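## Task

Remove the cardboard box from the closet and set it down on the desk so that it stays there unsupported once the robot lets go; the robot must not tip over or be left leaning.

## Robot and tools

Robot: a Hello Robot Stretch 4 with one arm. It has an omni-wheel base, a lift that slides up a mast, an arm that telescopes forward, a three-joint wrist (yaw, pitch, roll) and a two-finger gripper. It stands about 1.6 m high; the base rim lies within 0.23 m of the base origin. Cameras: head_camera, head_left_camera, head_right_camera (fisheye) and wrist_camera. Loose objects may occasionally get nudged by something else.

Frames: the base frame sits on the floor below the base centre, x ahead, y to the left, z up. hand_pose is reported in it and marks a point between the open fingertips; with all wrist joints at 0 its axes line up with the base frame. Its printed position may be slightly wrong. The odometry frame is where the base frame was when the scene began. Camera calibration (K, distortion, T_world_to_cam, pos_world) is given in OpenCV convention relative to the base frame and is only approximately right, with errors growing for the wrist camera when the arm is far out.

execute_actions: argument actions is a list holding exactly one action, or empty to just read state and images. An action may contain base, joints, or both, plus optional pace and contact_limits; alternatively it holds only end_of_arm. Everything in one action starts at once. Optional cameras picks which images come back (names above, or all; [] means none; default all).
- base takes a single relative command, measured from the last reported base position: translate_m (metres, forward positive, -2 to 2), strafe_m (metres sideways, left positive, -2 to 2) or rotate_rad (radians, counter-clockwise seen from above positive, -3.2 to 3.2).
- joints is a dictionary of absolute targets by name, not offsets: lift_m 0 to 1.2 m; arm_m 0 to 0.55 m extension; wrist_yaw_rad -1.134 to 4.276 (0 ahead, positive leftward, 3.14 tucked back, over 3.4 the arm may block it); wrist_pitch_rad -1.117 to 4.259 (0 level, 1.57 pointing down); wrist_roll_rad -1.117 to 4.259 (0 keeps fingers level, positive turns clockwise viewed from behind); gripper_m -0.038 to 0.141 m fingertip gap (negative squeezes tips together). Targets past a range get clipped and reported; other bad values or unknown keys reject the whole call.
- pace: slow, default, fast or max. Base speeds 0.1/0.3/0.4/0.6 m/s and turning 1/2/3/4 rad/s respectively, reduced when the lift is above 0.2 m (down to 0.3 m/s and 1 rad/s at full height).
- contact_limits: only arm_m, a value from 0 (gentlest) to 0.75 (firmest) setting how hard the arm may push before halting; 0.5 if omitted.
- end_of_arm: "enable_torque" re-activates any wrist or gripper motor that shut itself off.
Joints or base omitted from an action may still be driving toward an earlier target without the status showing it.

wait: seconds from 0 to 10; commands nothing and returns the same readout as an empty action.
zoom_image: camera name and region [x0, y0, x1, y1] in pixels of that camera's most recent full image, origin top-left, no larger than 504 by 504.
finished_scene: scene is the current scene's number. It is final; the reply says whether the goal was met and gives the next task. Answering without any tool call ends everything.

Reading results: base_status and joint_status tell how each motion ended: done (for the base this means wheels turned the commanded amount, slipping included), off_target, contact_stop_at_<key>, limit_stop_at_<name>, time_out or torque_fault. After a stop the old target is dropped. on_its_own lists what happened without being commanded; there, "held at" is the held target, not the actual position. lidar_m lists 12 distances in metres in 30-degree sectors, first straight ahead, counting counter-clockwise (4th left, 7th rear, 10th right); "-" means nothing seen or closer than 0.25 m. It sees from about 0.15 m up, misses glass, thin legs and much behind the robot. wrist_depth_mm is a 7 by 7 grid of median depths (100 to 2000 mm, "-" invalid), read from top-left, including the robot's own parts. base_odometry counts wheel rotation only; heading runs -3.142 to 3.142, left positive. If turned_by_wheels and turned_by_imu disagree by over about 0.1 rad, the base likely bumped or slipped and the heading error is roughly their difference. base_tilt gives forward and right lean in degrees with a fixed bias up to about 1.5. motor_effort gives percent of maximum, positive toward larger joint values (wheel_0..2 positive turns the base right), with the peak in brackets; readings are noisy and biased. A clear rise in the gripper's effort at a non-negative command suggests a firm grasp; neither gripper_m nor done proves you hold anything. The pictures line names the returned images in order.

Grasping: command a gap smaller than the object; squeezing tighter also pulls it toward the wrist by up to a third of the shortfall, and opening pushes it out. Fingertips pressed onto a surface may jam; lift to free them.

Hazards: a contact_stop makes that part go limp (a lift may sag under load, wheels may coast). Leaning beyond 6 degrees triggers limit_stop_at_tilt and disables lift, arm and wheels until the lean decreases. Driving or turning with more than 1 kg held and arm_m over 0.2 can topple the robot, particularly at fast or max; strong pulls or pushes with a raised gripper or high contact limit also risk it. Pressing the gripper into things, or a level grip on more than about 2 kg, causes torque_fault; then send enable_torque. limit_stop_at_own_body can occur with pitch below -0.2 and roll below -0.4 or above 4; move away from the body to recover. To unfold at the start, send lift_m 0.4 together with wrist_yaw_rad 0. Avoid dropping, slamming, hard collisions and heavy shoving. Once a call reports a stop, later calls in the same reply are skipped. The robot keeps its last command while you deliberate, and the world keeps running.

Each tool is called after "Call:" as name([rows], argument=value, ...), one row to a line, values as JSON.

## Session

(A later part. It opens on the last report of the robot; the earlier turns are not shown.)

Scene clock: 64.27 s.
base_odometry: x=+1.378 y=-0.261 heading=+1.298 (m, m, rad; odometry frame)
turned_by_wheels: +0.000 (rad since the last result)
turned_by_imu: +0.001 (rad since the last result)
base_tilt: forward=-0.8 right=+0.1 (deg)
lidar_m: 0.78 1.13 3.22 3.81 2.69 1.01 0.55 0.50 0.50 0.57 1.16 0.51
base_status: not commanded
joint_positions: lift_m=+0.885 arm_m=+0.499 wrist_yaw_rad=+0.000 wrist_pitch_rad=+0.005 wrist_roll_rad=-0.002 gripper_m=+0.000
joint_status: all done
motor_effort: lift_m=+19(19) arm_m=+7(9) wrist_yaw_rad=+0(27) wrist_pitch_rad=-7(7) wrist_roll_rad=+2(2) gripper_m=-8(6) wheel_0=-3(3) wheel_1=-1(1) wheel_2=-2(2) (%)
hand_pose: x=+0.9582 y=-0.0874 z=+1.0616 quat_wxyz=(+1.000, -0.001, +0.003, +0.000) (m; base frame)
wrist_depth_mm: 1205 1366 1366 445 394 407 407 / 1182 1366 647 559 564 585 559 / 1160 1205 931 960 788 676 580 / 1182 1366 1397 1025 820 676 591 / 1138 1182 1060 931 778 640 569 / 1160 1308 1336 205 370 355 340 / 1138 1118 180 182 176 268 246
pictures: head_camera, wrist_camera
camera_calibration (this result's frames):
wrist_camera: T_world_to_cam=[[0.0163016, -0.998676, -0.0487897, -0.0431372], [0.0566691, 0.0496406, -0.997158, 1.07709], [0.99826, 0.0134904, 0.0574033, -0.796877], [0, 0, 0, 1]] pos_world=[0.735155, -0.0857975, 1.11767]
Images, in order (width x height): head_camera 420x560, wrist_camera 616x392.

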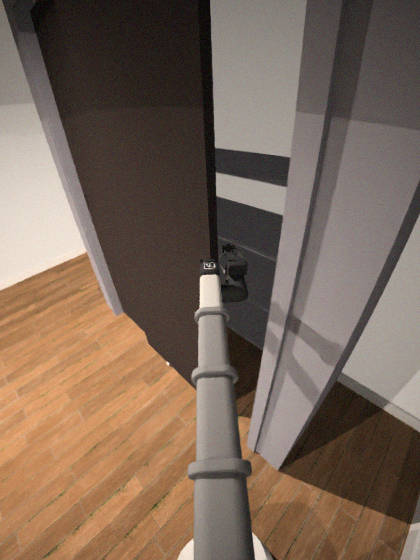

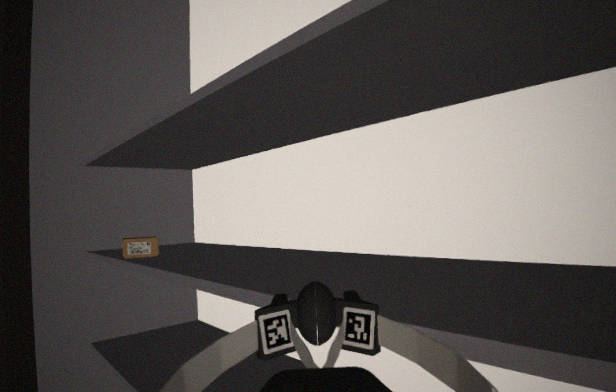

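Call:
execute_actions([
  {"joints":{"arm_m":0.0}},
], cameras=[])

Call:
execute_actions([
  {"base":{"rotate_rad":-0.828}},
], cameras=[])

Call:
execute_actions([
  {"base":{"strafe_m":1.6},"pace":"fast"},
])

Scene clock: 71.90 s.
base_odometry: x=+1.378 y=-0.261 heading=+1.298 (m, m, rad; odometry frame)
turned_by_wheels: +0.000 (rad since the last result)
turned_by_imu: +0.001 (rad since the last result)
base_tilt: forward=-0.8 right=+0.2 (deg)
lidar_m: 0.75 1.13 3.23 3.81 2.70 1.02 0.57 0.49 0.49 0.60 1.14 0.52
base_status: not commanded
joint_positions: lift_m=+0.885 arm_m=+0.001 wrist_yaw_rad=+0.000 wrist_pitch_rad=+0.005 wrist_roll_rad=-0.002 gripper_m=+0.000
joint_status: all done
motor_effort: lift_m=+19(19) arm_m=-7(6) wrist_yaw_rad=+1(1) wrist_pitch_rad=-8(8) wrist_roll_rad=+1(1) gripper_m=-7(9) wheel_0=-3(3) wheel_1=-1(1) wheel_2=-2(2) (%)
hand_pose: x=+0.4606 y=-0.0874 z=+1.0615 quat_wxyz=(+1.000, -0.001, +0.003, +0.000) (m; base frame)
wrist_depth_mm: - 960 615 1464 327 285 251 / - 960 615 1499 329 285 252 / - 946 609 1138 778 286 252 / - 960 609 1499 1229 287 250 / - 960 615 1366 778 286 253 / - 946 621 204 312 286 253 / - 976 180 182 177 274 251
pictures: none
No camera images: the call's "cameras" was empty. Leave "cameras" out to get every camera's image.

Scene clock: 73.50 s.
base_odometry: x=+1.378 y=-0.261 heading=+0.470 (m, m, rad; odometry frame)
turned_by_wheels: -0.828 (rad since the last result)
turned_by_imu: -0.831 (rad since the last result)
base_tilt: forward=-0.9 right=+0.0 (deg)
lidar_m: 0.51 0.52 0.78 1.88 3.35 3.68 2.19 0.73 0.51 0.48 0.50 0.75
base_status: done
joint_positions: lift_m=+0.885 arm_m=+0.001 wrist_yaw_rad=+0.000 wrist_pitch_rad=+0.005 wrist_roll_rad=-0.002 gripper_m=+0.000
joint_status: not commanded
motor_effort: lift_m=+19(19) arm_m=-7(7) wrist_yaw_rad=+1(0) wrist_pitch_rad=-8(7) wrist_roll_rad=+1(2) gripper_m=-10(7) wheel_0=+0(5) wheel_1=+0(9) wheel_2=+2(7) (%)
hand_pose: x=+0.4606 y=-0.0874 z=+1.0615 quat_wxyz=(+1.000, -0.001, +0.003, +0.000) (m; base frame)
wrist_depth_mm: 289 402 842 1042 1025 931 647 / 286 399 820 1025 1025 946 647 / 283 399 798 1025 1008 960 654 / 281 392 788 1008 1008 976 676 / 279 387 759 1025 1008 1008 668 / 279 377 654 204 991 1008 676 / 277 370 180 182 176 904 676
pictures: none
No camera images: the call's "cameras" was empty. Leave "cameras" out to get every camera's image.

Scene clock: 78.87 s.
base_odometry: x=+0.654 y=+1.165 heading=+0.470 (m, m, rad; odometry frame)
turned_by_wheels: +0.000 (rad since the last result)
turned_by_imu: +0.005 (rad since the last result)
base_tilt: forward=-0.8 right=+0.2 (deg)
lidar_m: 0.54 0.51 1.70 1.61 1.68 2.30 3.62 3.02 2.21 2.08 0.72 0.56
base_status: done
joint_positions: lift_m=+0.885 arm_m=+0.001 wrist_yaw_rad=+0.000 wrist_pitch_rad=+0.005 wrist_roll_rad=-0.002 gripper_m=+0.000
joint_status: not commanded
motor_effort: lift_m=+19(19) arm_m=-7(7) wrist_yaw_rad=+1(0) wrist_pitch_rad=-7(8) wrist_roll_rad=+1(1) gripper_m=-8(9) wheel_0=+2(10) wheel_1=-1(10) wheel_2=+0(0) (%)
hand_pose: x=+0.4606 y=-0.0874 z=+1.0615 quat_wxyz=(+1.000, -0.001, +0.003, +0.000) (m; base frame)
wrist_depth_mm: 334 334 334 330 330 330 283 / 334 332 330 330 329 329 285 / 334 330 330 329 327 327 289 / 329 329 327 327 324 324 294 / 327 325 324 324 324 322 296 / 325 325 322 205 320 319 297 / 324 320 179 182 176 319 306
pictures: head_camera, head_left_camera, head_right_camera, wrist_camera
camera_calibration (this result's frames):
wrist_camera: T_world_to_cam=[[0.0163209, -0.998676, -0.0487927, -0.0350257], [0.0564582, 0.0496418, -0.99717, 1.10534], [0.998272, 0.01352, 0.0571936, -0.29992], [0, 0, 0, 1]] pos_world=[0.237567, -0.0857955, 1.11766]
Images, in order (width x height): head_camera 420x560, head_left_camera 420x672, head_right_camera 420x672, wrist_camera 616x392.

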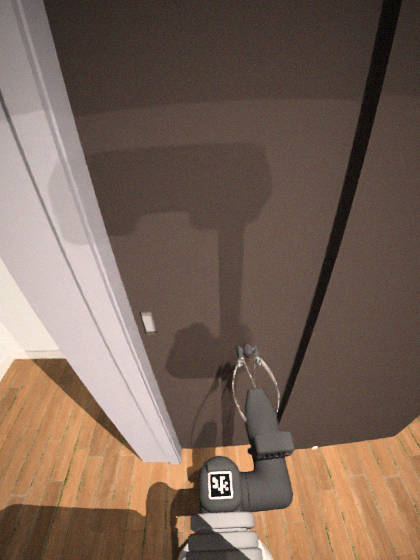

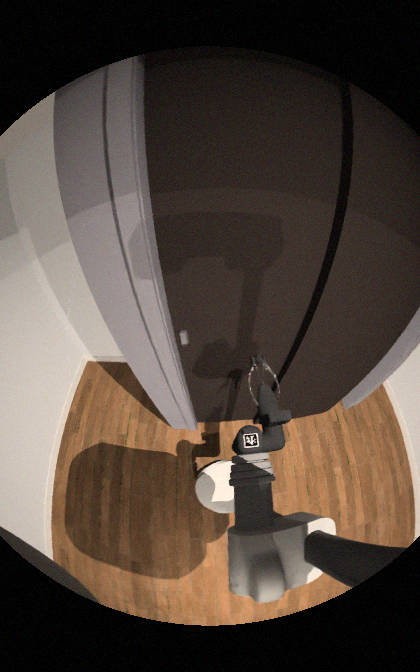

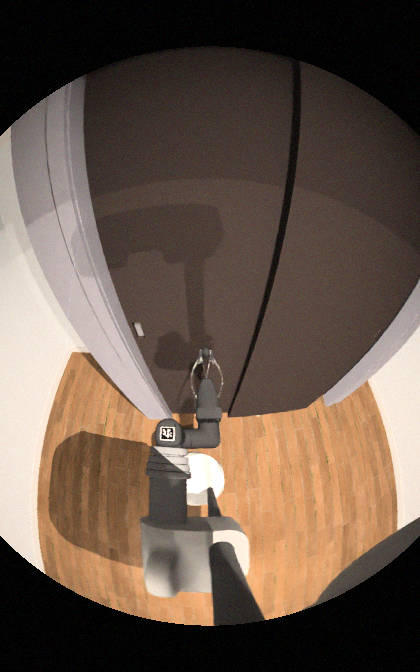

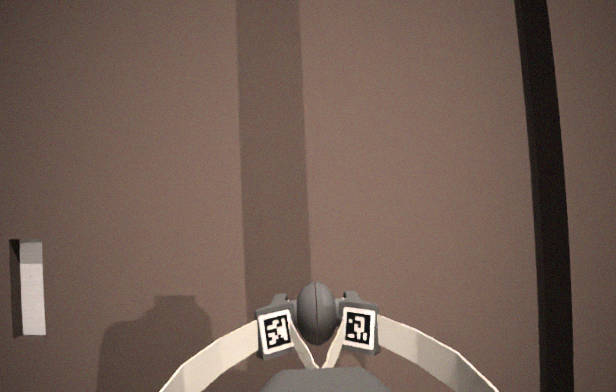

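Call:
execute_actions([
  {"base":{"strafe_m":0.77}},
], cameras=[])

Call:
execute_actions([
  {"base":{"rotate_rad":-0.7}},
], cameras=[])

Call:
execute_actions([
  {"joints":{"arm_m":0.22}},
], cameras=["head_camera","wrist_camera"])

Scene clock: 85.60 s.
base_odometry: x=+0.305 y=+1.852 heading=+0.470 (m, m, rad; odometry frame)
turned_by_wheels: +0.000 (rad since the last result)
turned_by_imu: +0.003 (rad since the last result)
base_tilt: forward=-0.8 right=+0.1 (deg)
lidar_m: 1.21 1.22 0.88 0.85 0.89 1.22 3.44 3.03 3.00 2.12 0.69 0.61
base_status: done
joint_positions: lift_m=+0.885 arm_m=+0.001 wrist_yaw_rad=+0.000 wrist_pitch_rad=+0.005 wrist_roll_rad=-0.002 gripper_m=+0.000
joint_status: not commanded
motor_effort: lift_m=+19(19) arm_m=-7(6) wrist_yaw_rad=+0(1) wrist_pitch_rad=-7(7) wrist_roll_rad=+2(2) gripper_m=-9(9) wheel_0=+1(9) wheel_1=-1(7) wheel_2=+0(0) (%)
hand_pose: x=+0.4606 y=-0.0874 z=+1.0615 quat_wxyz=(+1.000, -0.001, +0.003, +0.000) (m; base frame)
wrist_depth_mm: 1025 1025 1008 1025 1008 554 394 / 1008 1025 1008 1008 1008 574 402 / 1025 1008 1008 1008 991 580 410 / 1008 991 991 991 976 585 410 / 991 991 991 991 991 591 415 / 991 976 976 205 976 603 418 / 976 991 179 182 177 544 418
pictures: none
No camera images: the call's "cameras" was empty. Leave "cameras" out to get every camera's image.

Scene clock: 87.10 s.
base_odometry: x=+0.305 y=+1.852 heading=-0.230 (m, m, rad; odometry frame)
turned_by_wheels: -0.700 (rad since the last result)
turned_by_imu: -0.702 (rad since the last result)
base_tilt: forward=-0.9 right=+0.1 (deg)
lidar_m: 0.61 0.84 1.23 0.95 0.85 0.86 1.04 2.07 3.07 3.23 2.85 0.97
base_status: done
joint_positions: lift_m=+0.885 arm_m=+0.001 wrist_yaw_rad=+0.000 wrist_pitch_rad=+0.005 wrist_roll_rad=-0.002 gripper_m=+0.000
joint_status: not commanded
motor_effort: lift_m=+19(19) arm_m=-7(7) wrist_yaw_rad=+0(1) wrist_pitch_rad=-7(8) wrist_roll_rad=+1(1) gripper_m=-10(9) wheel_0=+0(6) wheel_1=+0(6) wheel_2=-1(7) (%)
hand_pose: x=+0.4606 y=-0.0874 z=+1.0615 quat_wxyz=(+1.000, -0.001, +0.003, +0.000) (m; base frame)
wrist_depth_mm: 917 500 413 473 715 878 1255 / 904 496 410 469 707 866 1229 / 904 492 404 469 699 854 1138 / 891 496 402 462 683 842 1118 / 891 500 397 459 676 831 1078 / 878 504 384 204 668 842 1078 / 878 517 180 182 176 831 1060
pictures: none
No camera images: the call's "cameras" was empty. Leave "cameras" out to get every camera's image.

Scene clock: 88.87 s.
base_odometry: x=+0.305 y=+1.852 heading=-0.230 (m, m, rad; odometry frame)
turned_by_wheels: +0.000 (rad since the last result)
turned_by_imu: +0.000 (rad since the last result)
base_tilt: forward=-0.8 right=+0.1 (deg)
lidar_m: 0.60 0.80 1.22 0.96 0.85 0.86 1.04 2.07 3.08 3.23 2.86 0.98
base_status: not commanded
joint_positions: lift_m=+0.885 arm_m=+0.219 wrist_yaw_rad=+0.000 wrist_pitch_rad=+0.005 wrist_roll_rad=-0.002 gripper_m=+0.000
joint_status: all done
motor_effort: lift_m=+19(19) arm_m=+7(6) wrist_yaw_rad=+0(1) wrist_pitch_rad=-7(7) wrist_roll_rad=+1(1) gripper_m=-8(4) wheel_0=+0(0) wheel_1=-1(1) wheel_2=-1(1) (%)
hand_pose: x=+0.6782 y=-0.0874 z=+1.0616 quat_wxyz=(+1.000, -0.001, +0.003, +0.000) (m; base frame)
wrist_depth_mm: 171 194 228 252 439 591 707 / 170 193 225 250 436 574 683 / 168 191 223 249 430 564 654 / 167 190 221 248 424 554 640 / 165 188 219 246 418 544 627 / 165 186 213 205 413 539 621 / 164 184 180 182 176 530 627
pictures: head_camera, wrist_camera
camera_calibration (this result's frames):
wrist_camera: T_world_to_cam=[[0.0164235, -0.998674, -0.0487907, -0.0386196], [0.0565457, 0.0496469, -0.997165, 1.09301], [0.998265, 0.0136181, 0.0572861, -0.517263], [0, 0, 0, 1]] pos_world=[0.455195, -0.0857891, 1.11766]
Images, in order (width x height): head_camera 420x560, wrist_camera 616x392.

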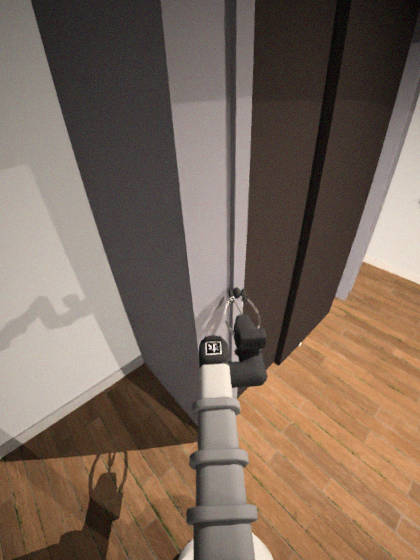

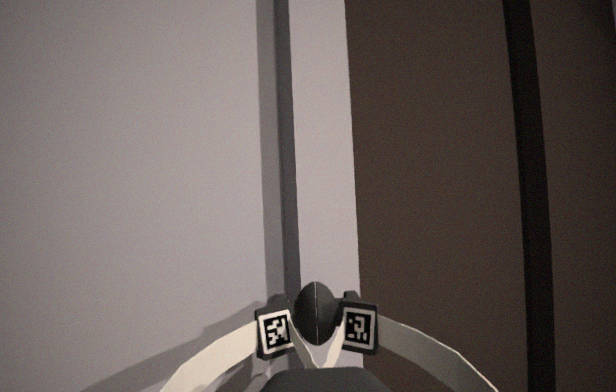

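Call:
execute_actions([
  {"base":{"rotate_rad":0.3},"joints":{"arm_m":0.0}},
], cameras=[])

Call:
execute_actions([
  {"base":{"strafe_m":-0.24}},
], cameras=[])

Call:
execute_actions([
  {"base":{"translate_m":0.1}},
], cameras=["head_camera","wrist_camera"])

Scene clock: 93.60 s.
base_odometry: x=+0.305 y=+1.852 heading=+0.070 (m, m, rad; odometry frame)
turned_by_wheels: +0.300 (rad since the last result)
turned_by_imu: +0.201 (rad since the last result)
base_tilt: forward=-0.9 right=+0.1 (deg)
lidar_m: 0.58 1.21 1.23 0.92 0.87 0.94 1.31 3.54 3.02 2.96 2.09 0.68
base_status: done
joint_positions: lift_m=+0.885 arm_m=+0.001 wrist_yaw_rad=+0.000 wrist_pitch_rad=+0.005 wrist_roll_rad=-0.002 gripper_m=+0.000
joint_status: all done
motor_effort: lift_m=+19(19) arm_m=-7(7) wrist_yaw_rad=+1(92) wrist_pitch_rad=-7(8) wrist_roll_rad=+1(2) gripper_m=-6(8) wheel_0=+0(16) wheel_1=-1(11) wheel_2=-2(23) (%)
hand_pose: x=+0.4606 y=-0.0874 z=+1.0616 quat_wxyz=(+1.000, -0.001, +0.003, +0.000) (m; base frame)
wrist_depth_mm: 904 976 480 384 430 615 715 / 904 960 480 379 421 603 715 / 891 960 480 375 418 597 707 / 891 960 488 375 418 591 691 / 878 946 492 370 413 585 683 / 878 946 504 205 410 574 676 / 878 946 180 184 177 574 668
pictures: none
No camera images: the call's "cameras" was empty. Leave "cameras" out to get every camera's image.

Scene clock: 95.70 s.
base_odometry: x=+0.322 y=+1.612 heading=+0.070 (m, m, rad; odometry frame)
turned_by_wheels: +0.000 (rad since the last result)
turned_by_imu: +0.000 (rad since the last result)
base_tilt: forward=-0.9 right=+0.1 (deg)
lidar_m: 0.61 0.63 1.39 1.14 1.10 1.14 1.60 3.41 2.83 2.74 2.60 0.94
base_status: done
joint_positions: lift_m=+0.885 arm_m=+0.001 wrist_yaw_rad=+0.000 wrist_pitch_rad=+0.005 wrist_roll_rad=-0.002 gripper_m=+0.000
joint_status: not commanded
motor_effort: lift_m=+19(19) arm_m=-7(7) wrist_yaw_rad=+0(1) wrist_pitch_rad=-7(7) wrist_roll_rad=+1(1) gripper_m=-9(10) wheel_0=+0(7) wheel_1=-1(10) wheel_2=-1(3) (%)
hand_pose: x=+0.4606 y=-0.0874 z=+1.0616 quat_wxyz=(+1.000, -0.001, +0.003, +0.000) (m; base frame)
wrist_depth_mm: 377 415 445 585 676 741 854 / 377 410 442 591 668 732 842 / 377 410 442 580 661 723 831 / 373 407 436 574 654 723 820 / 370 402 433 574 654 723 809 / 366 397 421 205 640 707 798 / 362 397 180 185 176 699 788
pictures: none
No camera images: the call's "cameras" was empty. Leave "cameras" out to get every camera's image.

Scene clock: 97.23 s.
base_odometry: x=+0.421 y=+1.619 heading=+0.070 (m, m, rad; odometry frame)
turned_by_wheels: +0.000 (rad since the last result)
turned_by_imu: +0.000 (rad since the last result)
base_tilt: forward=-0.9 right=+0.2 (deg)
lidar_m: 0.53 0.51 1.32 1.20 1.15 1.21 1.70 3.50 2.89 2.70 1.87 0.82
base_status: done
joint_positions: lift_m=+0.885 arm_m=+0.001 wrist_yaw_rad=+0.000 wrist_pitch_rad=+0.005 wrist_roll_rad=-0.002 gripper_m=+0.000
joint_status: not commanded
motor_effort: lift_m=+19(19) arm_m=-7(7) wrist_yaw_rad=+0(0) wrist_pitch_rad=-7(7) wrist_roll_rad=+1(1) gripper_m=-11(7) wheel_0=+2(6) wheel_1=+0(6) wheel_2=+0(11) (%)
hand_pose: x=+0.4606 y=-0.0874 z=+1.0616 quat_wxyz=(+1.000, -0.001, +0.003, +0.000) (m; base frame)
wrist_depth_mm: 304 329 436 492 564 634 707 / 303 325 433 484 559 621 683 / 300 324 427 480 549 615 676 / 298 322 427 477 544 609 661 / 294 319 436 473 539 603 654 / 294 317 413 205 530 603 640 / 291 314 180 182 176 597 640
pictures: head_camera, wrist_camera
camera_calibration (this result's frames):
wrist_camera: T_world_to_cam=[[0.01631, -0.998676, -0.0487915, -0.035025], [0.0565108, 0.0496407, -0.997167, 1.10533], [0.998269, 0.0135066, 0.0572456, -0.299966], [0, 0, 0, 1]] pos_world=[0.237555, -0.0857964, 1.11766]
Images, in order (width x height): head_camera 420x560, wrist_camera 616x392.

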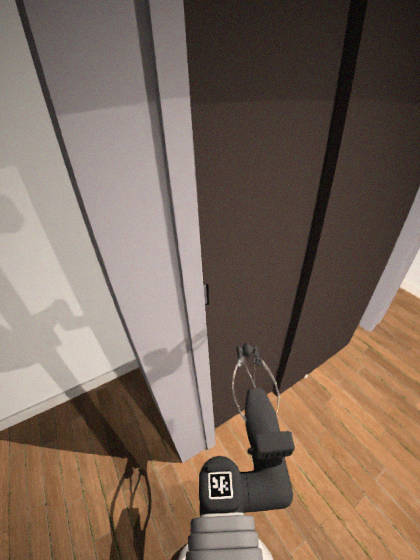

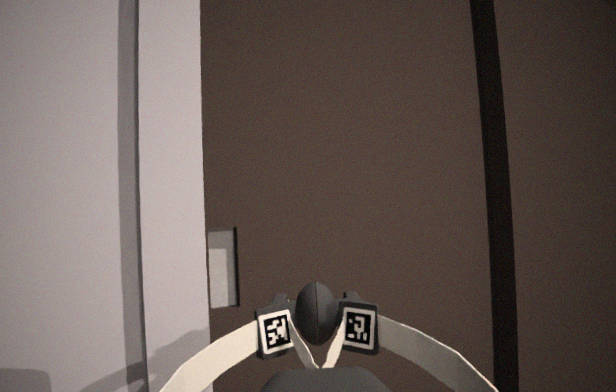

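Call:
execute_actions([
  {"base":{"strafe_m":0.09},"joints":{"arm_m":0.1}},
], cameras=["wrist_camera"])

Call:
execute_actions([
  {"joints":{"arm_m":0.3},"contact_limits":{"arm_m":0.3},"pace":"slow"},
], cameras=["head_camera","wrist_camera"])

Scene clock: 100.53 s.
base_odometry: x=+0.415 y=+1.709 heading=+0.070 (m, m, rad; odometry frame)
turned_by_wheels: +0.000 (rad since the last result)
turned_by_imu: +0.001 (rad since the last result)
base_tilt: forward=-0.8 right=+0.1 (deg)
lidar_m: 0.48 0.58 1.27 1.10 1.07 1.11 1.56 3.55 3.00 2.78 1.90 0.76
base_status: done
joint_positions: lift_m=+0.885 arm_m=+0.099 wrist_yaw_rad=+0.000 wrist_pitch_rad=+0.005 wrist_roll_rad=-0.002 gripper_m=+0.000
joint_status: all done
motor_effort: lift_m=+19(19) arm_m=+6(8) wrist_yaw_rad=-1(2) wrist_pitch_rad=-8(9) wrist_roll_rad=+2(2) gripper_m=-5(6) wheel_0=+1(8) wheel_1=-2(8) wheel_2=+0(1) (%)
hand_pose: x=+0.5582 y=-0.0874 z=+1.0616 quat_wxyz=(+1.000, -0.001, +0.003, +0.000) (m; base frame)
wrist_depth_mm: 195 213 229 342 389 459 525 / 193 211 229 338 387 455 525 / 191 211 227 334 382 445 521 / 190 208 224 330 377 436 517 / 189 207 222 334 375 433 508 / 187 205 220 205 368 427 504 / 186 203 180 182 177 424 492
pictures: wrist_camera
camera_calibration (this result's frames):
wrist_camera: T_world_to_cam=[[0.0165131, -0.998672, -0.0487915, -0.0366724], [0.0565048, 0.0496523, -0.997167, 1.09981], [0.998266, 0.0137093, 0.0572497, -0.397454], [0, 0, 0, 1]] pos_world=[0.335225, -0.0857831, 1.11766]
Images, in order (width x height): wrist_camera 616x392.

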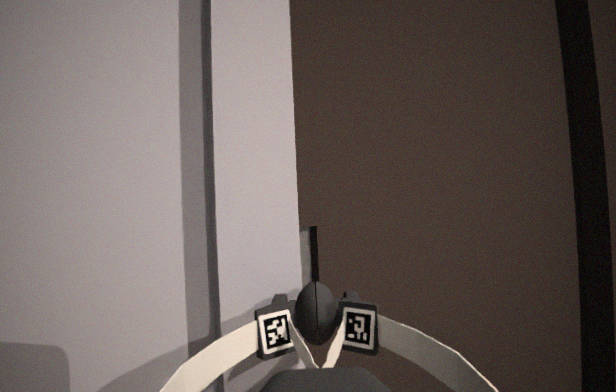

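Scene clock: 103.83 s.
base_odometry: x=+0.415 y=+1.709 heading=+0.068 (m, m, rad; odometry frame)
turned_by_wheels: -0.002 (rad since the last result)
turned_by_imu: -0.163 (rad since the last result)
base_tilt: forward=-0.8 right=+0.2 (deg)
lidar_m: 0.52 0.47 1.22 1.22 1.11 1.14 1.42 2.91 2.95 2.90 2.58 0.92
base_status: not commanded
joint_positions: lift_m=+0.885 arm_m=+0.298 wrist_yaw_rad=-0.015 wrist_pitch_rad=+0.005 wrist_roll_rad=-0.002 gripper_m=+0.000
joint_status: all done
on_its_own: wrist_yaw_rad is at rest, and its effort (+44) is outside its rest range (-13 to +13)
motor_effort: lift_m=+19(19) arm_m=+11(17) wrist_yaw_rad=+44(78) wrist_pitch_rad=-7(8) wrist_roll_rad=+2(2) gripper_m=-5(12) wheel_0=-6(9) wheel_1=-3(3) wheel_2=-13(18) (%)
contact_limits: arm_m 0.3
hand_pose: x=+0.7561 y=-0.0917 z=+1.0616 quat_wxyz=(+1.000, -0.001, +0.003, -0.007) (m; base frame)
wrist_depth_mm: 160 180 211 251 307 368 424 / 159 179 208 247 306 368 418 / 156 178 207 246 300 362 410 / 156 177 204 243 297 362 397 / 154 175 203 239 293 362 389 / 154 173 200 206 282 359 370 / 153 172 173 179 184 353 366
pictures: head_camera, wrist_camera
camera_calibration (this result's frames):
wrist_camera: T_world_to_cam=[[0.00156212, -0.998808, -0.0487918, -0.0329505], [0.0572488, 0.0488012, -0.997166, 1.08821], [0.998359, -0.00123558, 0.0572568, -0.596377], [0, 0, 0, 1]] pos_world=[0.533151, -0.0867538, 1.11766]
Images, in order (width x height): head_camera 420x560, wrist_camera 616x392.

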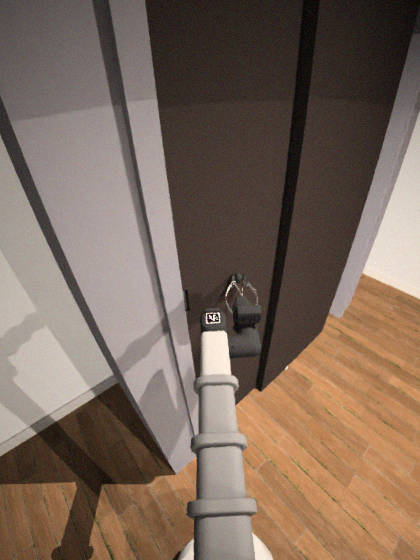

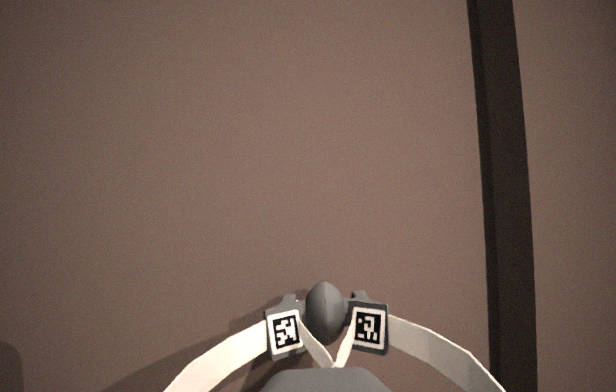

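Call:
execute_actions([
  {"joints":{"arm_m":0.0,"wrist_yaw_rad":0}},
], cameras=[])

Call:
execute_actions([
  {"base":{"rotate_rad":0.33}},
], cameras=[])

Call:
execute_actions([
  {"base":{"strafe_m":-0.2}},
], cameras=["head_camera","wrist_camera"])

Scene clock: 109.97 s.
base_odometry: x=+0.415 y=+1.709 heading=+0.070 (m, m, rad; odometry frame)
turned_by_wheels: +0.001 (rad since the last result)
turned_by_imu: +0.003 (rad since the last result)
base_tilt: forward=-0.8 right=+0.1 (deg)
lidar_m: 0.53 0.48 1.21 1.23 1.12 1.13 1.42 2.93 2.96 2.85 2.59 0.91
base_status: not commanded
joint_positions: lift_m=+0.885 arm_m=+0.001 wrist_yaw_rad=+0.000 wrist_pitch_rad=+0.005 wrist_roll_rad=-0.002 gripper_m=+0.000
joint_status: all done
motor_effort: lift_m=+19(19) arm_m=-7(7) wrist_yaw_rad=+0(42) wrist_pitch_rad=-7(7) wrist_roll_rad=+1(2) gripper_m=-6(6) wheel_0=+0(6) wheel_1=-2(3) wheel_2=-1(13) (%)
hand_pose: x=+0.4606 y=-0.0874 z=+1.0615 quat_wxyz=(+1.000, -0.001, +0.003, +0.000) (m; base frame)
wrist_depth_mm: 291 322 455 544 640 768 1042 / 290 319 452 530 647 741 1008 / 289 315 445 530 640 732 991 / 286 314 445 525 634 723 976 / 283 312 439 512 627 707 931 / 285 309 427 205 615 699 917 / 283 304 180 182 177 683 917
pictures: none
No camera images: the call's "cameras" was empty. Leave "cameras" out to get every camera's image.

Scene clock: 111.07 s.
base_odometry: x=+0.415 y=+1.709 heading=+0.400 (m, m, rad; odometry frame)
turned_by_wheels: +0.330 (rad since the last result)
turned_by_imu: +0.331 (rad since the last result)
base_tilt: forward=-0.7 right=+0.1 (deg)
lidar_m: 0.49 1.08 1.35 1.14 1.12 1.24 2.02 2.92 3.04 2.62 1.16 0.66
base_status: done
joint_positions: lift_m=+0.885 arm_m=+0.001 wrist_yaw_rad=+0.000 wrist_pitch_rad=+0.005 wrist_roll_rad=-0.002 gripper_m=+0.000
joint_status: not commanded
motor_effort: lift_m=+19(19) arm_m=-7(7) wrist_yaw_rad=+1(0) wrist_pitch_rad=-7(7) wrist_roll_rad=+1(2) gripper_m=-8(3) wheel_0=-1(6) wheel_1=+1(8) wheel_2=-3(7) (%)
hand_pose: x=+0.4606 y=-0.0874 z=+1.0615 quat_wxyz=(+1.000, -0.001, +0.003, +0.000) (m; base frame)
wrist_depth_mm: 891 271 291 303 413 455 496 / 878 270 289 303 410 449 496 / 878 267 287 300 404 445 488 / 866 266 283 296 402 439 484 / 866 263 283 293 404 439 477 / 854 262 278 205 397 436 469 / 854 259 180 182 177 430 462
pictures: none
No camera images: the call's "cameras" was empty. Leave "cameras" out to get every camera's image.

Scene clock: 113.00 s.
base_odometry: x=+0.493 y=+1.525 heading=+0.399 (m, m, rad; odometry frame)
turned_by_wheels: +0.000 (rad since the last result)
turned_by_imu: +0.000 (rad since the last result)
base_tilt: forward=-0.9 right=+0.0 (deg)
lidar_m: 0.52 0.54 1.41 1.32 1.30 1.45 2.39 2.81 2.95 2.42 1.33 0.74
base_status: done
joint_positions: lift_m=+0.885 arm_m=+0.001 wrist_yaw_rad=+0.000 wrist_pitch_rad=+0.005 wrist_roll_rad=-0.002 gripper_m=+0.000
joint_status: not commanded
motor_effort: lift_m=+19(19) arm_m=-7(7) wrist_yaw_rad=+1(0) wrist_pitch_rad=-7(7) wrist_roll_rad=+1(1) gripper_m=-6(6) wheel_0=+0(13) wheel_1=+0(10) wheel_2=-1(2) (%)
hand_pose: x=+0.4606 y=-0.0874 z=+1.0615 quat_wxyz=(+1.000, -0.001, +0.003, +0.000) (m; base frame)
wrist_depth_mm: 304 394 424 455 492 530 521 / 303 394 418 452 492 521 521 / 301 392 413 449 484 517 517 / 298 387 413 442 480 517 508 / 297 384 410 439 477 512 504 / 294 373 404 205 473 508 496 / 294 355 180 182 177 504 492
pictures: head_camera, wrist_camera
camera_calibration (this result's frames):
wrist_camera: T_world_to_cam=[[0.01632, -0.998676, -0.0487924, -0.0350257], [0.056467, 0.0496416, -0.99717, 1.10534], [0.998271, 0.0135187, 0.0572024, -0.299919], [0, 0, 0, 1]] pos_world=[0.237556, -0.0857956, 1.11766]
Images, in order (width x height): head_camera 420x560, wrist_camera 616x392.

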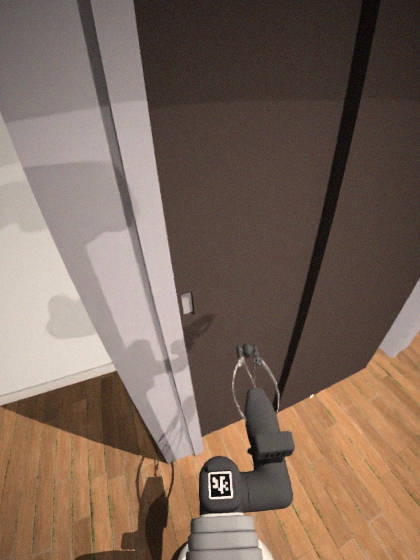

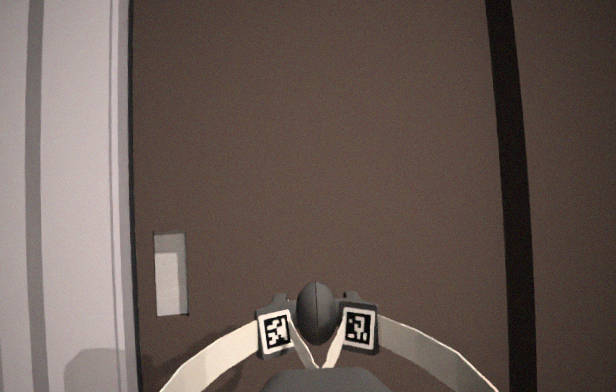

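Call:
execute_actions([
  {"base":{"strafe_m":0.15},"joints":{"arm_m":0.08}},
], cameras=["wrist_camera"])

Scene clock: 115.60 s.
base_odometry: x=+0.435 y=+1.663 heading=+0.399 (m, m, rad; odometry frame)
turned_by_wheels: -0.001 (rad since the last result)
turned_by_imu: +0.000 (rad since the last result)
base_tilt: forward=-0.7 right=+0.1 (deg)
lidar_m: 0.50 0.51 1.36 1.17 1.15 1.30 2.10 2.90 3.03 2.58 1.23 0.69
base_status: done
joint_positions: lift_m=+0.885 arm_m=+0.079 wrist_yaw_rad=-0.008 wrist_pitch_rad=+0.005 wrist_roll_rad=-0.002 gripper_m=+0.000
joint_status: all done
on_its_own: wrist_yaw_rad is at rest, and its effort (+22) is outside its rest range (-13 to +13)
motor_effort: lift_m=+19(19) arm_m=+6(6) wrist_yaw_rad=+22(22) wrist_pitch_rad=-6(7) wrist_roll_rad=+2(1) gripper_m=-8(7) wheel_0=-4(11) wheel_1=-2(10) wheel_2=-2(3) (%)
hand_pose: x=+0.5376 y=-0.0896 z=+1.0615 quat_wxyz=(+1.000, -0.001, +0.003, -0.004) (m; base frame)
wrist_depth_mm: 206 220 223 325 355 392 427 / 204 218 221 322 349 384 421 / 202 216 220 320 345 382 413 / 201 215 220 317 345 379 413 / 199 213 218 324 342 373 410 / 198 212 216 204 336 370 402 / 198 210 175 182 183 366 402
pictures: wrist_camera
camera_calibration (this result's frames):
wrist_camera: T_world_to_cam=[[0.0088339, -0.99877, -0.0487928, -0.034423], [0.056841, 0.0492173, -0.997169, 1.10086], [0.998344, 0.00603546, 0.0572058, -0.37746], [0, 0, 0, 1]] pos_world=[0.314565, -0.086284, 1.11766]
Images, in order (width x height): wrist_camera 616x392.

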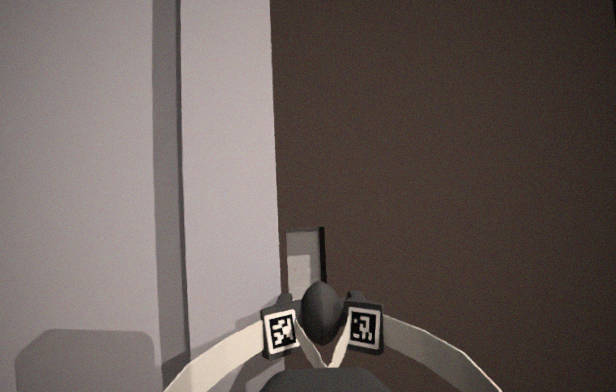

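Call:
execute_actions([
  {"base":{"strafe_m":-0.012},"joints":{"arm_m":0.04,"wrist_roll_rad":1.57,"wrist_yaw_rad":0}},
], cameras=["wrist_camera"])

Call:
execute_actions([
  {"joints":{"arm_m":0.3},"contact_limits":{"arm_m":0.3},"pace":"slow"},
], cameras=["head_camera","wrist_camera"])

Scene clock: 118.87 s.
base_odometry: x=+0.439 y=+1.652 heading=+0.399 (m, m, rad; odometry frame)
turned_by_wheels: +0.000 (rad since the last result)
turned_by_imu: +0.001 (rad since the last result)
base_tilt: forward=-0.9 right=+0.1 (deg)
lidar_m: 0.49 0.50 1.39 1.18 1.17 1.33 2.12 2.90 3.00 2.57 1.22 0.68
base_status: done
joint_positions: lift_m=+0.885 arm_m=+0.041 wrist_yaw_rad=+0.000 wrist_pitch_rad=+0.006 wrist_roll_rad=+1.569 gripper_m=+0.000
joint_status: all done
motor_effort: lift_m=+19(19) arm_m=-7(7) wrist_yaw_rad=+0(20) wrist_pitch_rad=-7(9) wrist_roll_rad=+3(7) gripper_m=-8(8) wheel_0=+2(6) wheel_1=-1(9) wheel_2=-2(1) (%)
hand_pose: x=+0.5005 y=-0.0875 z=+1.0615 quat_wxyz=(+0.708, +0.707, +0.002, -0.002) (m; base frame)
wrist_depth_mm: 462 462 462 459 459 452 452 / 433 433 430 427 427 427 424 / 407 407 402 402 402 399 399 / 384 384 382 382 377 377 375 / 359 362 359 364 357 357 353 / 343 342 340 205 338 338 336 / 256 256 179 184 177 252 253
pictures: wrist_camera
camera_calibration (this result's frames):
wrist_camera: T_world_to_cam=[[0.0110961, 0.0496794, -0.998704, 1.06693], [0.0623706, 0.996786, 0.0502769, 0.0710869], [0.997991, -0.0628476, 0.00796192, -0.294084], [0, 0, 0, 1]] pos_world=[0.277221, -0.142345, 1.06431]
Images, in order (width x height): wrist_camera 616x392.

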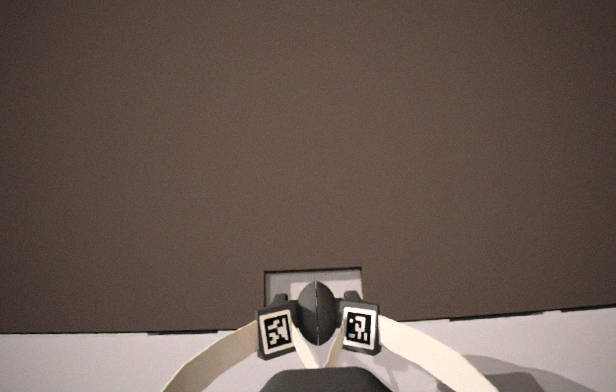

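Scene clock: 121.43 s.
base_odometry: x=+0.439 y=+1.652 heading=+0.398 (m, m, rad; odometry frame)
turned_by_wheels: -0.001 (rad since the last result)
turned_by_imu: +0.001 (rad since the last result)
base_tilt: forward=-0.9 right=+0.1 (deg)
lidar_m: 0.49 0.54 1.37 1.19 1.17 1.32 2.14 2.89 3.04 2.57 1.22 0.70
base_status: not commanded
joint_positions: lift_m=+0.885 arm_m=+0.173 wrist_yaw_rad=-0.005 wrist_pitch_rad=+0.005 wrist_roll_rad=+1.570 gripper_m=+0.000
joint_status: arm_m contact_stop (moved +0.132 of +0.259)
on_its_own: arm_m is slack since a contact_stop (your +0.300 is given up); wrist_yaw_rad is at rest, and its effort (+15) is outside its rest range (-13 to +13)
motor_effort: lift_m=+19(19) arm_m=+0(21) wrist_yaw_rad=+15(43) wrist_pitch_rad=-5(8) wrist_roll_rad=+2(3) gripper_m=-7(5) wheel_0=-3(3) wheel_1=+0(4) wheel_2=-4(11) (%)
contact_limits: arm_m 0.3
hand_pose: x=+0.6321 y=-0.0889 z=+1.0618 quat_wxyz=(+0.708, +0.707, +0.000, -0.003) (m; base frame)
wrist_depth_mm: 309 306 306 304 303 300 301 / 287 287 286 283 283 283 283 / 270 268 266 266 265 265 264 / 253 252 251 250 250 250 249 / 237 237 237 237 236 236 235 / 225 225 225 204 223 223 222 / 213 213 179 185 181 216 492
pictures: head_camera, wrist_camera
camera_calibration (this result's frames):
wrist_camera: T_world_to_cam=[[0.0122655, 0.0497397, -0.998687, 1.06506], [0.0672364, 0.996461, 0.0504545, 0.06099], [0.997662, -0.067767, 0.00887774, -0.426687], [0, 0, 0, 1]] pos_world=[0.408525, -0.142665, 1.06437]
Images, in order (width x height): head_camera 420x560, wrist_camera 616x392.

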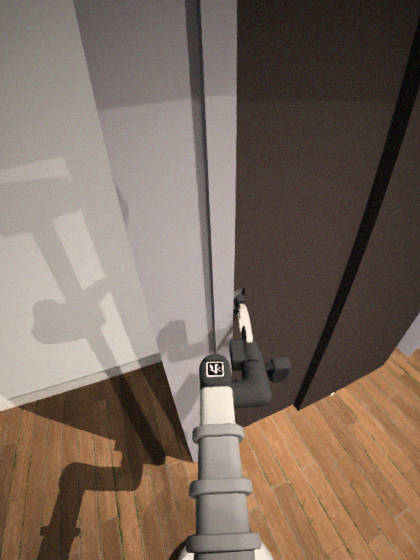

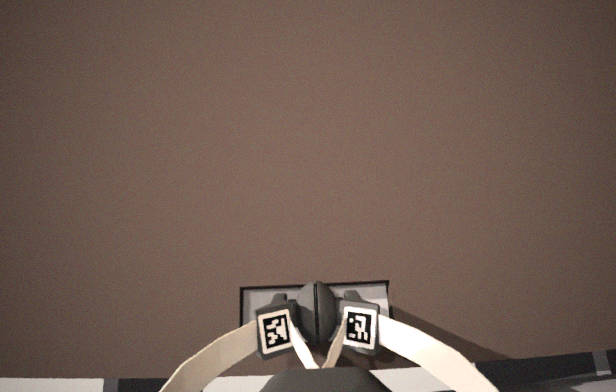

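In the cup, door opening a bit. Push harder.

Call:
execute_actions([
  {"joints":{"arm_m":0.4},"contact_limits":{"arm_m":0.6},"pace":"slow"},
], cameras=["head_camera","wrist_camera"])

Scene clock: 125.87 s.
base_odometry: x=+0.439 y=+1.652 heading=+0.398 (m, m, rad; odometry frame)
turned_by_wheels: -0.001 (rad since the last result)
turned_by_imu: -0.396 (rad since the last result)
base_tilt: forward=-0.7 right=+0.2 (deg)
lidar_m: 0.82 0.49 0.50 1.48 1.29 1.31 1.56 2.95 2.86 2.77 2.39 1.01
base_status: not commanded
joint_positions: lift_m=+0.885 arm_m=+0.398 wrist_yaw_rad=-0.015 wrist_pitch_rad=+0.006 wrist_roll_rad=+1.570 gripper_m=+0.000
joint_status: all done
on_its_own: wrist_yaw_rad is at rest, and its effort (+42) is outside its rest range (-13 to +13)
motor_effort: lift_m=+18(20) arm_m=+9(19) wrist_yaw_rad=+42(69) wrist_pitch_rad=-10(70) wrist_roll_rad=+2(2) gripper_m=-2(12) wheel_0=-6(15) wheel_1=-2(6) wheel_2=-10(18) (%)
contact_limits: arm_m 0.6
hand_pose: x=+0.8564 y=-0.0916 z=+1.0615 quat_wxyz=(+0.707, +0.707, -0.003, -0.007) (m; base frame)
wrist_depth_mm: 424 410 407 399 392 384 384 / 343 342 343 343 343 345 347 / 349 345 342 340 336 332 330 / 296 293 291 287 287 285 282 / 255 255 254 251 249 246 246 / 225 224 224 207 216 218 216 / 203 203 178 183 191 199 202
pictures: head_camera, wrist_camera
camera_calibration (this result's frames):
wrist_camera: T_world_to_cam=[[0.0113784, 0.0497317, -0.998698, 1.0629], [0.0766652, 0.995779, 0.0504598, 0.0404769], [0.996992, -0.0771396, 0.00751767, -0.649456], [0, 0, 0, 1]] pos_world=[0.632305, -0.143264, 1.06435]
Images, in order (width x height): head_camera 420x560, wrist_camera 616x392.

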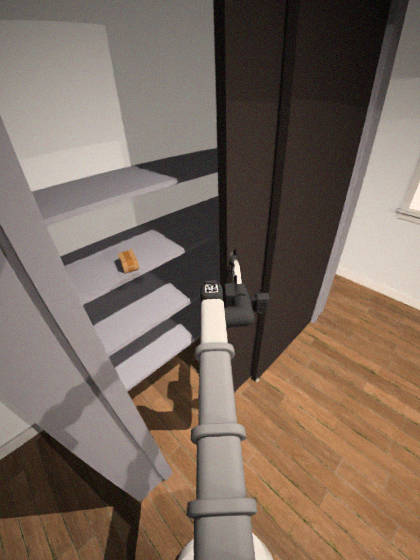

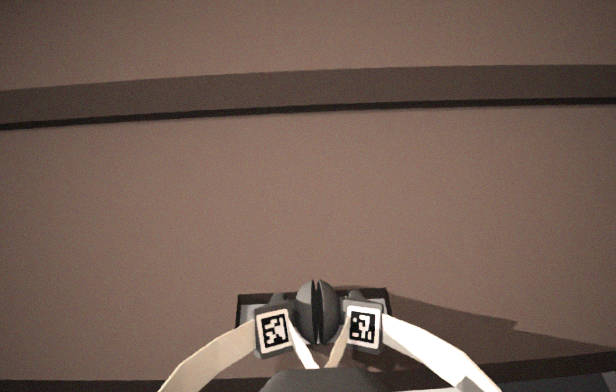

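Call:
execute_actions([
  {"joints":{"arm_m":0.5},"contact_limits":{"arm_m":0.4},"pace":"slow"},
], cameras=["head_camera"])

Call:
execute_actions([
  {"joints":{"arm_m":0.0,"wrist_yaw_rad":0}},
], cameras=[])

Call:
execute_actions([
  {"base":{"rotate_rad":0.78},"joints":{"wrist_roll_rad":0,"gripper_m":0.141}},
])

Scene clock: 129.80 s.
base_odometry: x=+0.439 y=+1.652 heading=+0.397 (m, m, rad; odometry frame)
turned_by_wheels: -0.001 (rad since the last result)
turned_by_imu: -0.088 (rad since the last result)
base_tilt: forward=-0.9 right=+0.2 (deg)
lidar_m: 0.94 0.49 0.51 1.42 1.33 1.33 1.52 2.59 2.84 2.88 2.37 1.15
base_status: not commanded
joint_positions: lift_m=+0.885 arm_m=+0.498 wrist_yaw_rad=-0.016 wrist_pitch_rad=+0.006 wrist_roll_rad=+1.570 gripper_m=+0.000
joint_status: all done
on_its_own: wrist_yaw_rad is at rest, and its effort (+45) is outside its rest range (-13 to +13)
motor_effort: lift_m=+18(18) arm_m=+10(15) wrist_yaw_rad=+45(58) wrist_pitch_rad=-9(9) wrist_roll_rad=+3(2) gripper_m=-6(9) wheel_0=-8(8) wheel_1=-2(2) wheel_2=-14(14) (%)
contact_limits: arm_m 0.4
hand_pose: x=+0.9561 y=-0.0919 z=+1.0615 quat_wxyz=(+0.707, +0.707, -0.003, -0.008) (m; base frame)
wrist_depth_mm: 530 508 496 488 473 462 455 / 377 368 357 351 345 342 342 / 289 285 278 274 272 270 267 / 235 232 229 228 225 223 225 / 229 231 233 235 239 236 238 / 226 224 224 206 215 219 216 / 200 200 177 181 189 196 200
pictures: head_camera
Images, in order (width x height): head_camera 420x560.

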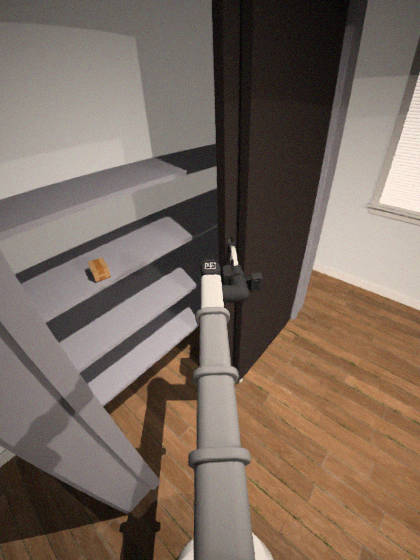

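Scene clock: 132.33 s.
base_odometry: x=+0.439 y=+1.652 heading=+0.399 (m, m, rad; odometry frame)
turned_by_wheels: +0.002 (rad since the last result)
turned_by_imu: +0.001 (rad since the last result)
base_tilt: forward=-0.8 right=+0.1 (deg)
lidar_m: 0.88 0.48 0.49 1.41 1.34 1.33 1.53 2.58 2.83 2.87 2.39 1.13
base_status: not commanded
joint_positions: lift_m=+0.885 arm_m=+0.001 wrist_yaw_rad=+0.000 wrist_pitch_rad=+0.005 wrist_roll_rad=+1.570 gripper_m=+0.000
joint_status: all done
motor_effort: lift_m=+18(18) arm_m=-7(12) wrist_yaw_rad=+1(45) wrist_pitch_rad=-7(8) wrist_roll_rad=+2(3) gripper_m=-8(15) wheel_0=-1(11) wheel_1=+0(3) wheel_2=-2(14) (%)
hand_pose: x=+0.4606 y=-0.0874 z=+1.0616 quat_wxyz=(+0.708, +0.707, +0.002, -0.002) (m; base frame)
wrist_depth_mm: 1983 1983 1921 1430 1366 1308 1308 / 1160 1138 1098 1078 1078 1060 1042 / 904 891 878 866 866 854 842 / 750 732 732 750 741 741 732 / 691 699 691 683 676 676 654 / 1336 1308 904 204 654 1229 976 / 1229 1229 179 184 177 946 960
pictures: none
No camera images: the call's "cameras" was empty. Leave "cameras" out to get every camera's image.

Scene clock: 134.70 s.
base_odometry: x=+0.439 y=+1.652 heading=+1.179 (m, m, rad; odometry frame)
turned_by_wheels: +0.780 (rad since the last result)
turned_by_imu: +0.783 (rad since the last result)
base_tilt: forward=-0.8 right=+0.1 (deg)
lidar_m: 0.49 0.53 1.41 1.33 1.36 1.82 3.56 2.92 2.55 2.36 0.88 0.87
base_status: done
joint_positions: lift_m=+0.885 arm_m=+0.001 wrist_yaw_rad=+0.000 wrist_pitch_rad=+0.005 wrist_roll_rad=+0.001 gripper_m=+0.141
joint_status: all done
motor_effort: lift_m=+18(18) arm_m=-7(7) wrist_yaw_rad=+0(1) wrist_pitch_rad=-8(7) wrist_roll_rad=+0(6) gripper_m=-3(7) wheel_0=-2(9) wheel_1=-1(7) wheel_2=+0(10) (%)
hand_pose: x=+0.4606 y=-0.0874 z=+1.0616 quat_wxyz=(+1.000, +0.000, +0.003, +0.000) (m; base frame)
wrist_depth_mm: 282 285 272 1060 1042 1078 1060 / 283 283 271 1042 699 723 732 / 279 281 270 842 1025 1042 1042 / 278 279 267 1008 1042 1025 1025 / 276 277 266 759 866 647 917 / 274 274 263 991 1008 211 1008 / 273 273 262 156 976 931 931
pictures: head_camera, head_left_camera, head_right_camera, wrist_camera
camera_calibration (this result's frames):
wrist_camera: T_world_to_cam=[[0.0164266, -0.998525, -0.0517538, -0.0318789], [0.0564399, 0.0526042, -0.997019, 1.10552], [0.998271, 0.0134567, 0.0572208, -0.299966], [0, 0, 0, 1]] pos_world=[0.237575, -0.0859503, 1.11774]
Images, in order (width x height): head_camera 420x560, head_left_camera 420x672, head_right_camera 420x672, wrist_camera 616x392.

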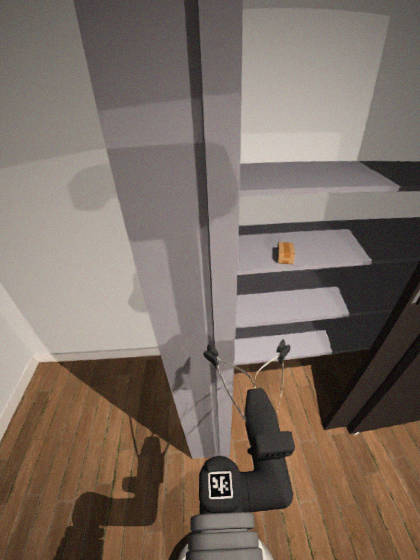

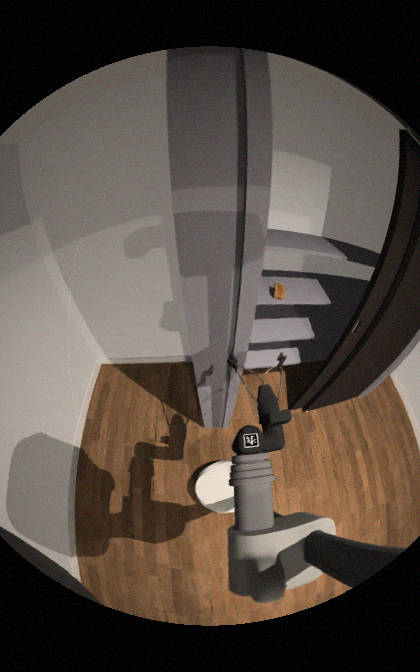

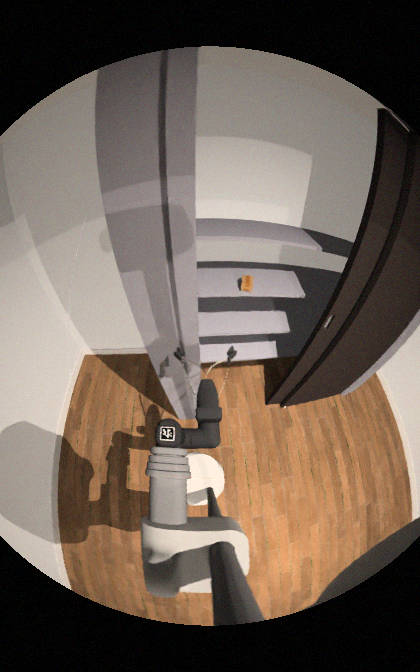

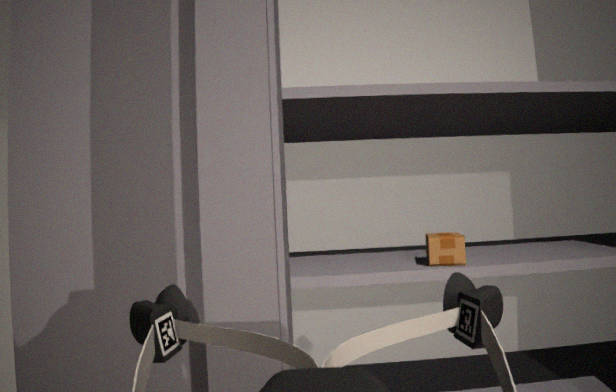

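Call:
execute_actions([
  {"base":{"strafe_m":-0.28},"joints":{"lift_m":0.865}},
], cameras=[])

Call:
execute_actions([
  {"joints":{"arm_m":0.3}},
], cameras=["head_camera","wrist_camera"])

Scene clock: 139.03 s.
base_odometry: x=+0.698 y=+1.545 heading=+1.179 (m, m, rad; odometry frame)
turned_by_wheels: +0.000 (rad since the last result)
turned_by_imu: +0.000 (rad since the last result)
base_tilt: forward=-0.9 right=+0.1 (deg)
lidar_m: 0.84 0.55 1.70 1.61 1.67 2.20 3.55 2.92 2.25 2.09 0.81 0.69
base_status: done
joint_positions: lift_m=+0.865 arm_m=+0.001 wrist_yaw_rad=+0.000 wrist_pitch_rad=+0.005 wrist_roll_rad=+0.001 gripper_m=+0.141
joint_status: all done
motor_effort: lift_m=+16(17) arm_m=-7(7) wrist_yaw_rad=+0(1) wrist_pitch_rad=-8(8) wrist_roll_rad=+0(1) gripper_m=-2(2) wheel_0=-1(10) wheel_1=+0(10) wheel_2=+1(1) (%)
hand_pose: x=+0.4606 y=-0.0874 z=+1.0418 quat_wxyz=(+1.000, +0.000, +0.003, +0.000) (m; base frame)
wrist_depth_mm: 597 904 1060 1042 1060 1078 389 / 603 768 707 741 768 798 397 / 580 831 1025 1025 1042 1042 654 / 580 891 1008 1025 1042 1042 723 / 574 750 878 707 960 866 759 / 569 683 1008 1008 1025 211 1025 / 564 715 917 156 917 878 854
pictures: none
No camera images: the call's "cameras" was empty. Leave "cameras" out to get every camera's image.

Scene clock: 141.03 s.
base_odometry: x=+0.698 y=+1.545 heading=+1.179 (m, m, rad; odometry frame)
turned_by_wheels: +0.000 (rad since the last result)
turned_by_imu: +0.001 (rad since the last result)
base_tilt: forward=-0.8 right=+0.1 (deg)
lidar_m: 0.85 0.56 1.70 1.62 1.66 2.20 3.54 2.89 2.26 2.11 0.82 0.71
base_status: not commanded
joint_positions: lift_m=+0.865 arm_m=+0.299 wrist_yaw_rad=+0.000 wrist_pitch_rad=+0.005 wrist_roll_rad=+0.001 gripper_m=+0.141
joint_status: all done
motor_effort: lift_m=+16(16) arm_m=+7(5) wrist_yaw_rad=+0(1) wrist_pitch_rad=-7(7) wrist_roll_rad=+0(0) gripper_m=+0(1) wheel_0=-1(1) wheel_1=+0(0) wheel_2=+1(1) (%)
hand_pose: x=+0.7582 y=-0.0874 z=+1.0418 quat_wxyz=(+1.000, +0.000, +0.003, +0.000) (m; base frame)
wrist_depth_mm: 394 410 415 424 433 452 452 / 535 569 591 615 627 647 654 / 603 732 741 741 741 750 750 / 597 732 723 732 732 741 750 / 574 723 676 585 691 615 569 / 349 320 330 345 325 211 349 / 585 707 715 156 723 723 732
pictures: head_camera, wrist_camera
camera_calibration (this result's frames):
wrist_camera: T_world_to_cam=[[0.0164099, -0.998528, -0.051701, -0.037843], [0.0566167, 0.052553, -0.997012, 1.06883], [0.998261, 0.0134338, 0.0573958, -0.596135], [0, 0, 0, 1]] pos_world=[0.535206, -0.0859493, 1.0979]
Images, in order (width x height): head_camera 420x560, wrist_camera 616x392.

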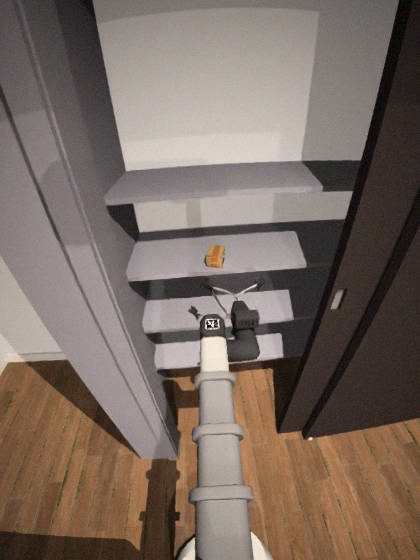

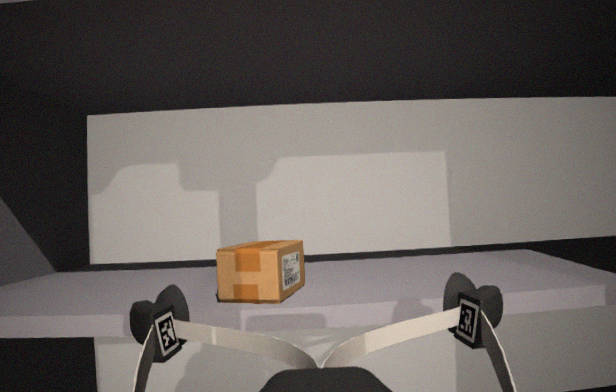

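Call:
execute_actions([
  {"base":{"strafe_m":0.065},"joints":{"arm_m":0.4,"lift_m":0.862}},
], cameras=["wrist_camera"])

Scene clock: 144.03 s.
base_odometry: x=+0.638 y=+1.570 heading=+1.179 (m, m, rad; odometry frame)
turned_by_wheels: +0.000 (rad since the last result)
turned_by_imu: +0.001 (rad since the last result)
base_tilt: forward=-0.8 right=+0.1 (deg)
lidar_m: 0.63 0.51 1.63 1.54 1.60 2.13 3.55 2.92 2.32 2.17 0.82 0.73
base_status: done
joint_positions: lift_m=+0.862 arm_m=+0.399 wrist_yaw_rad=+0.000 wrist_pitch_rad=+0.005 wrist_roll_rad=+0.001 gripper_m=+0.141
joint_status: all done
motor_effort: lift_m=+15(18) arm_m=+7(9) wrist_yaw_rad=+0(1) wrist_pitch_rad=-8(7) wrist_roll_rad=+0(0) gripper_m=-5(0) wheel_0=+0(7) wheel_1=+1(6) wheel_2=+0(1) (%)
hand_pose: x=+0.8582 y=-0.0874 z=+1.0389 quat_wxyz=(+1.000, +0.000, +0.003, +0.000) (m; base frame)
wrist_depth_mm: 402 415 421 430 439 462 462 / 500 574 603 627 647 640 654 / 508 634 634 640 640 640 654 / 508 621 627 627 640 640 640 / 500 627 627 488 634 591 549 / 334 293 317 245 262 211 263 / 216 218 219 156 222 224 634
pictures: wrist_camera
camera_calibration (this result's frames):
wrist_camera: T_world_to_cam=[[0.0164822, -0.998527, -0.051701, -0.0396761], [0.0566138, 0.052557, -0.997012, 1.06027], [0.99826, 0.013506, 0.0573966, -0.695802], [0, 0, 0, 1]] pos_world=[0.63522, -0.0859445, 1.09498]
Images, in order (width x height): wrist_camera 616x392.

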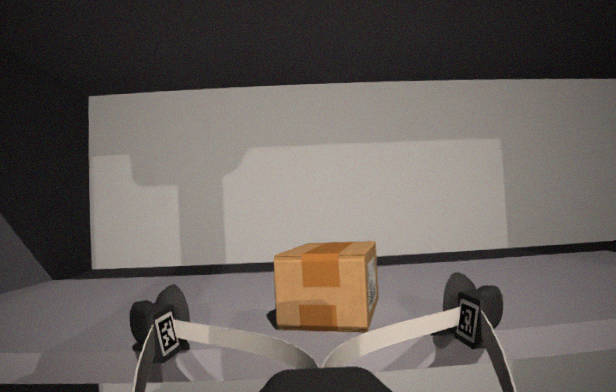

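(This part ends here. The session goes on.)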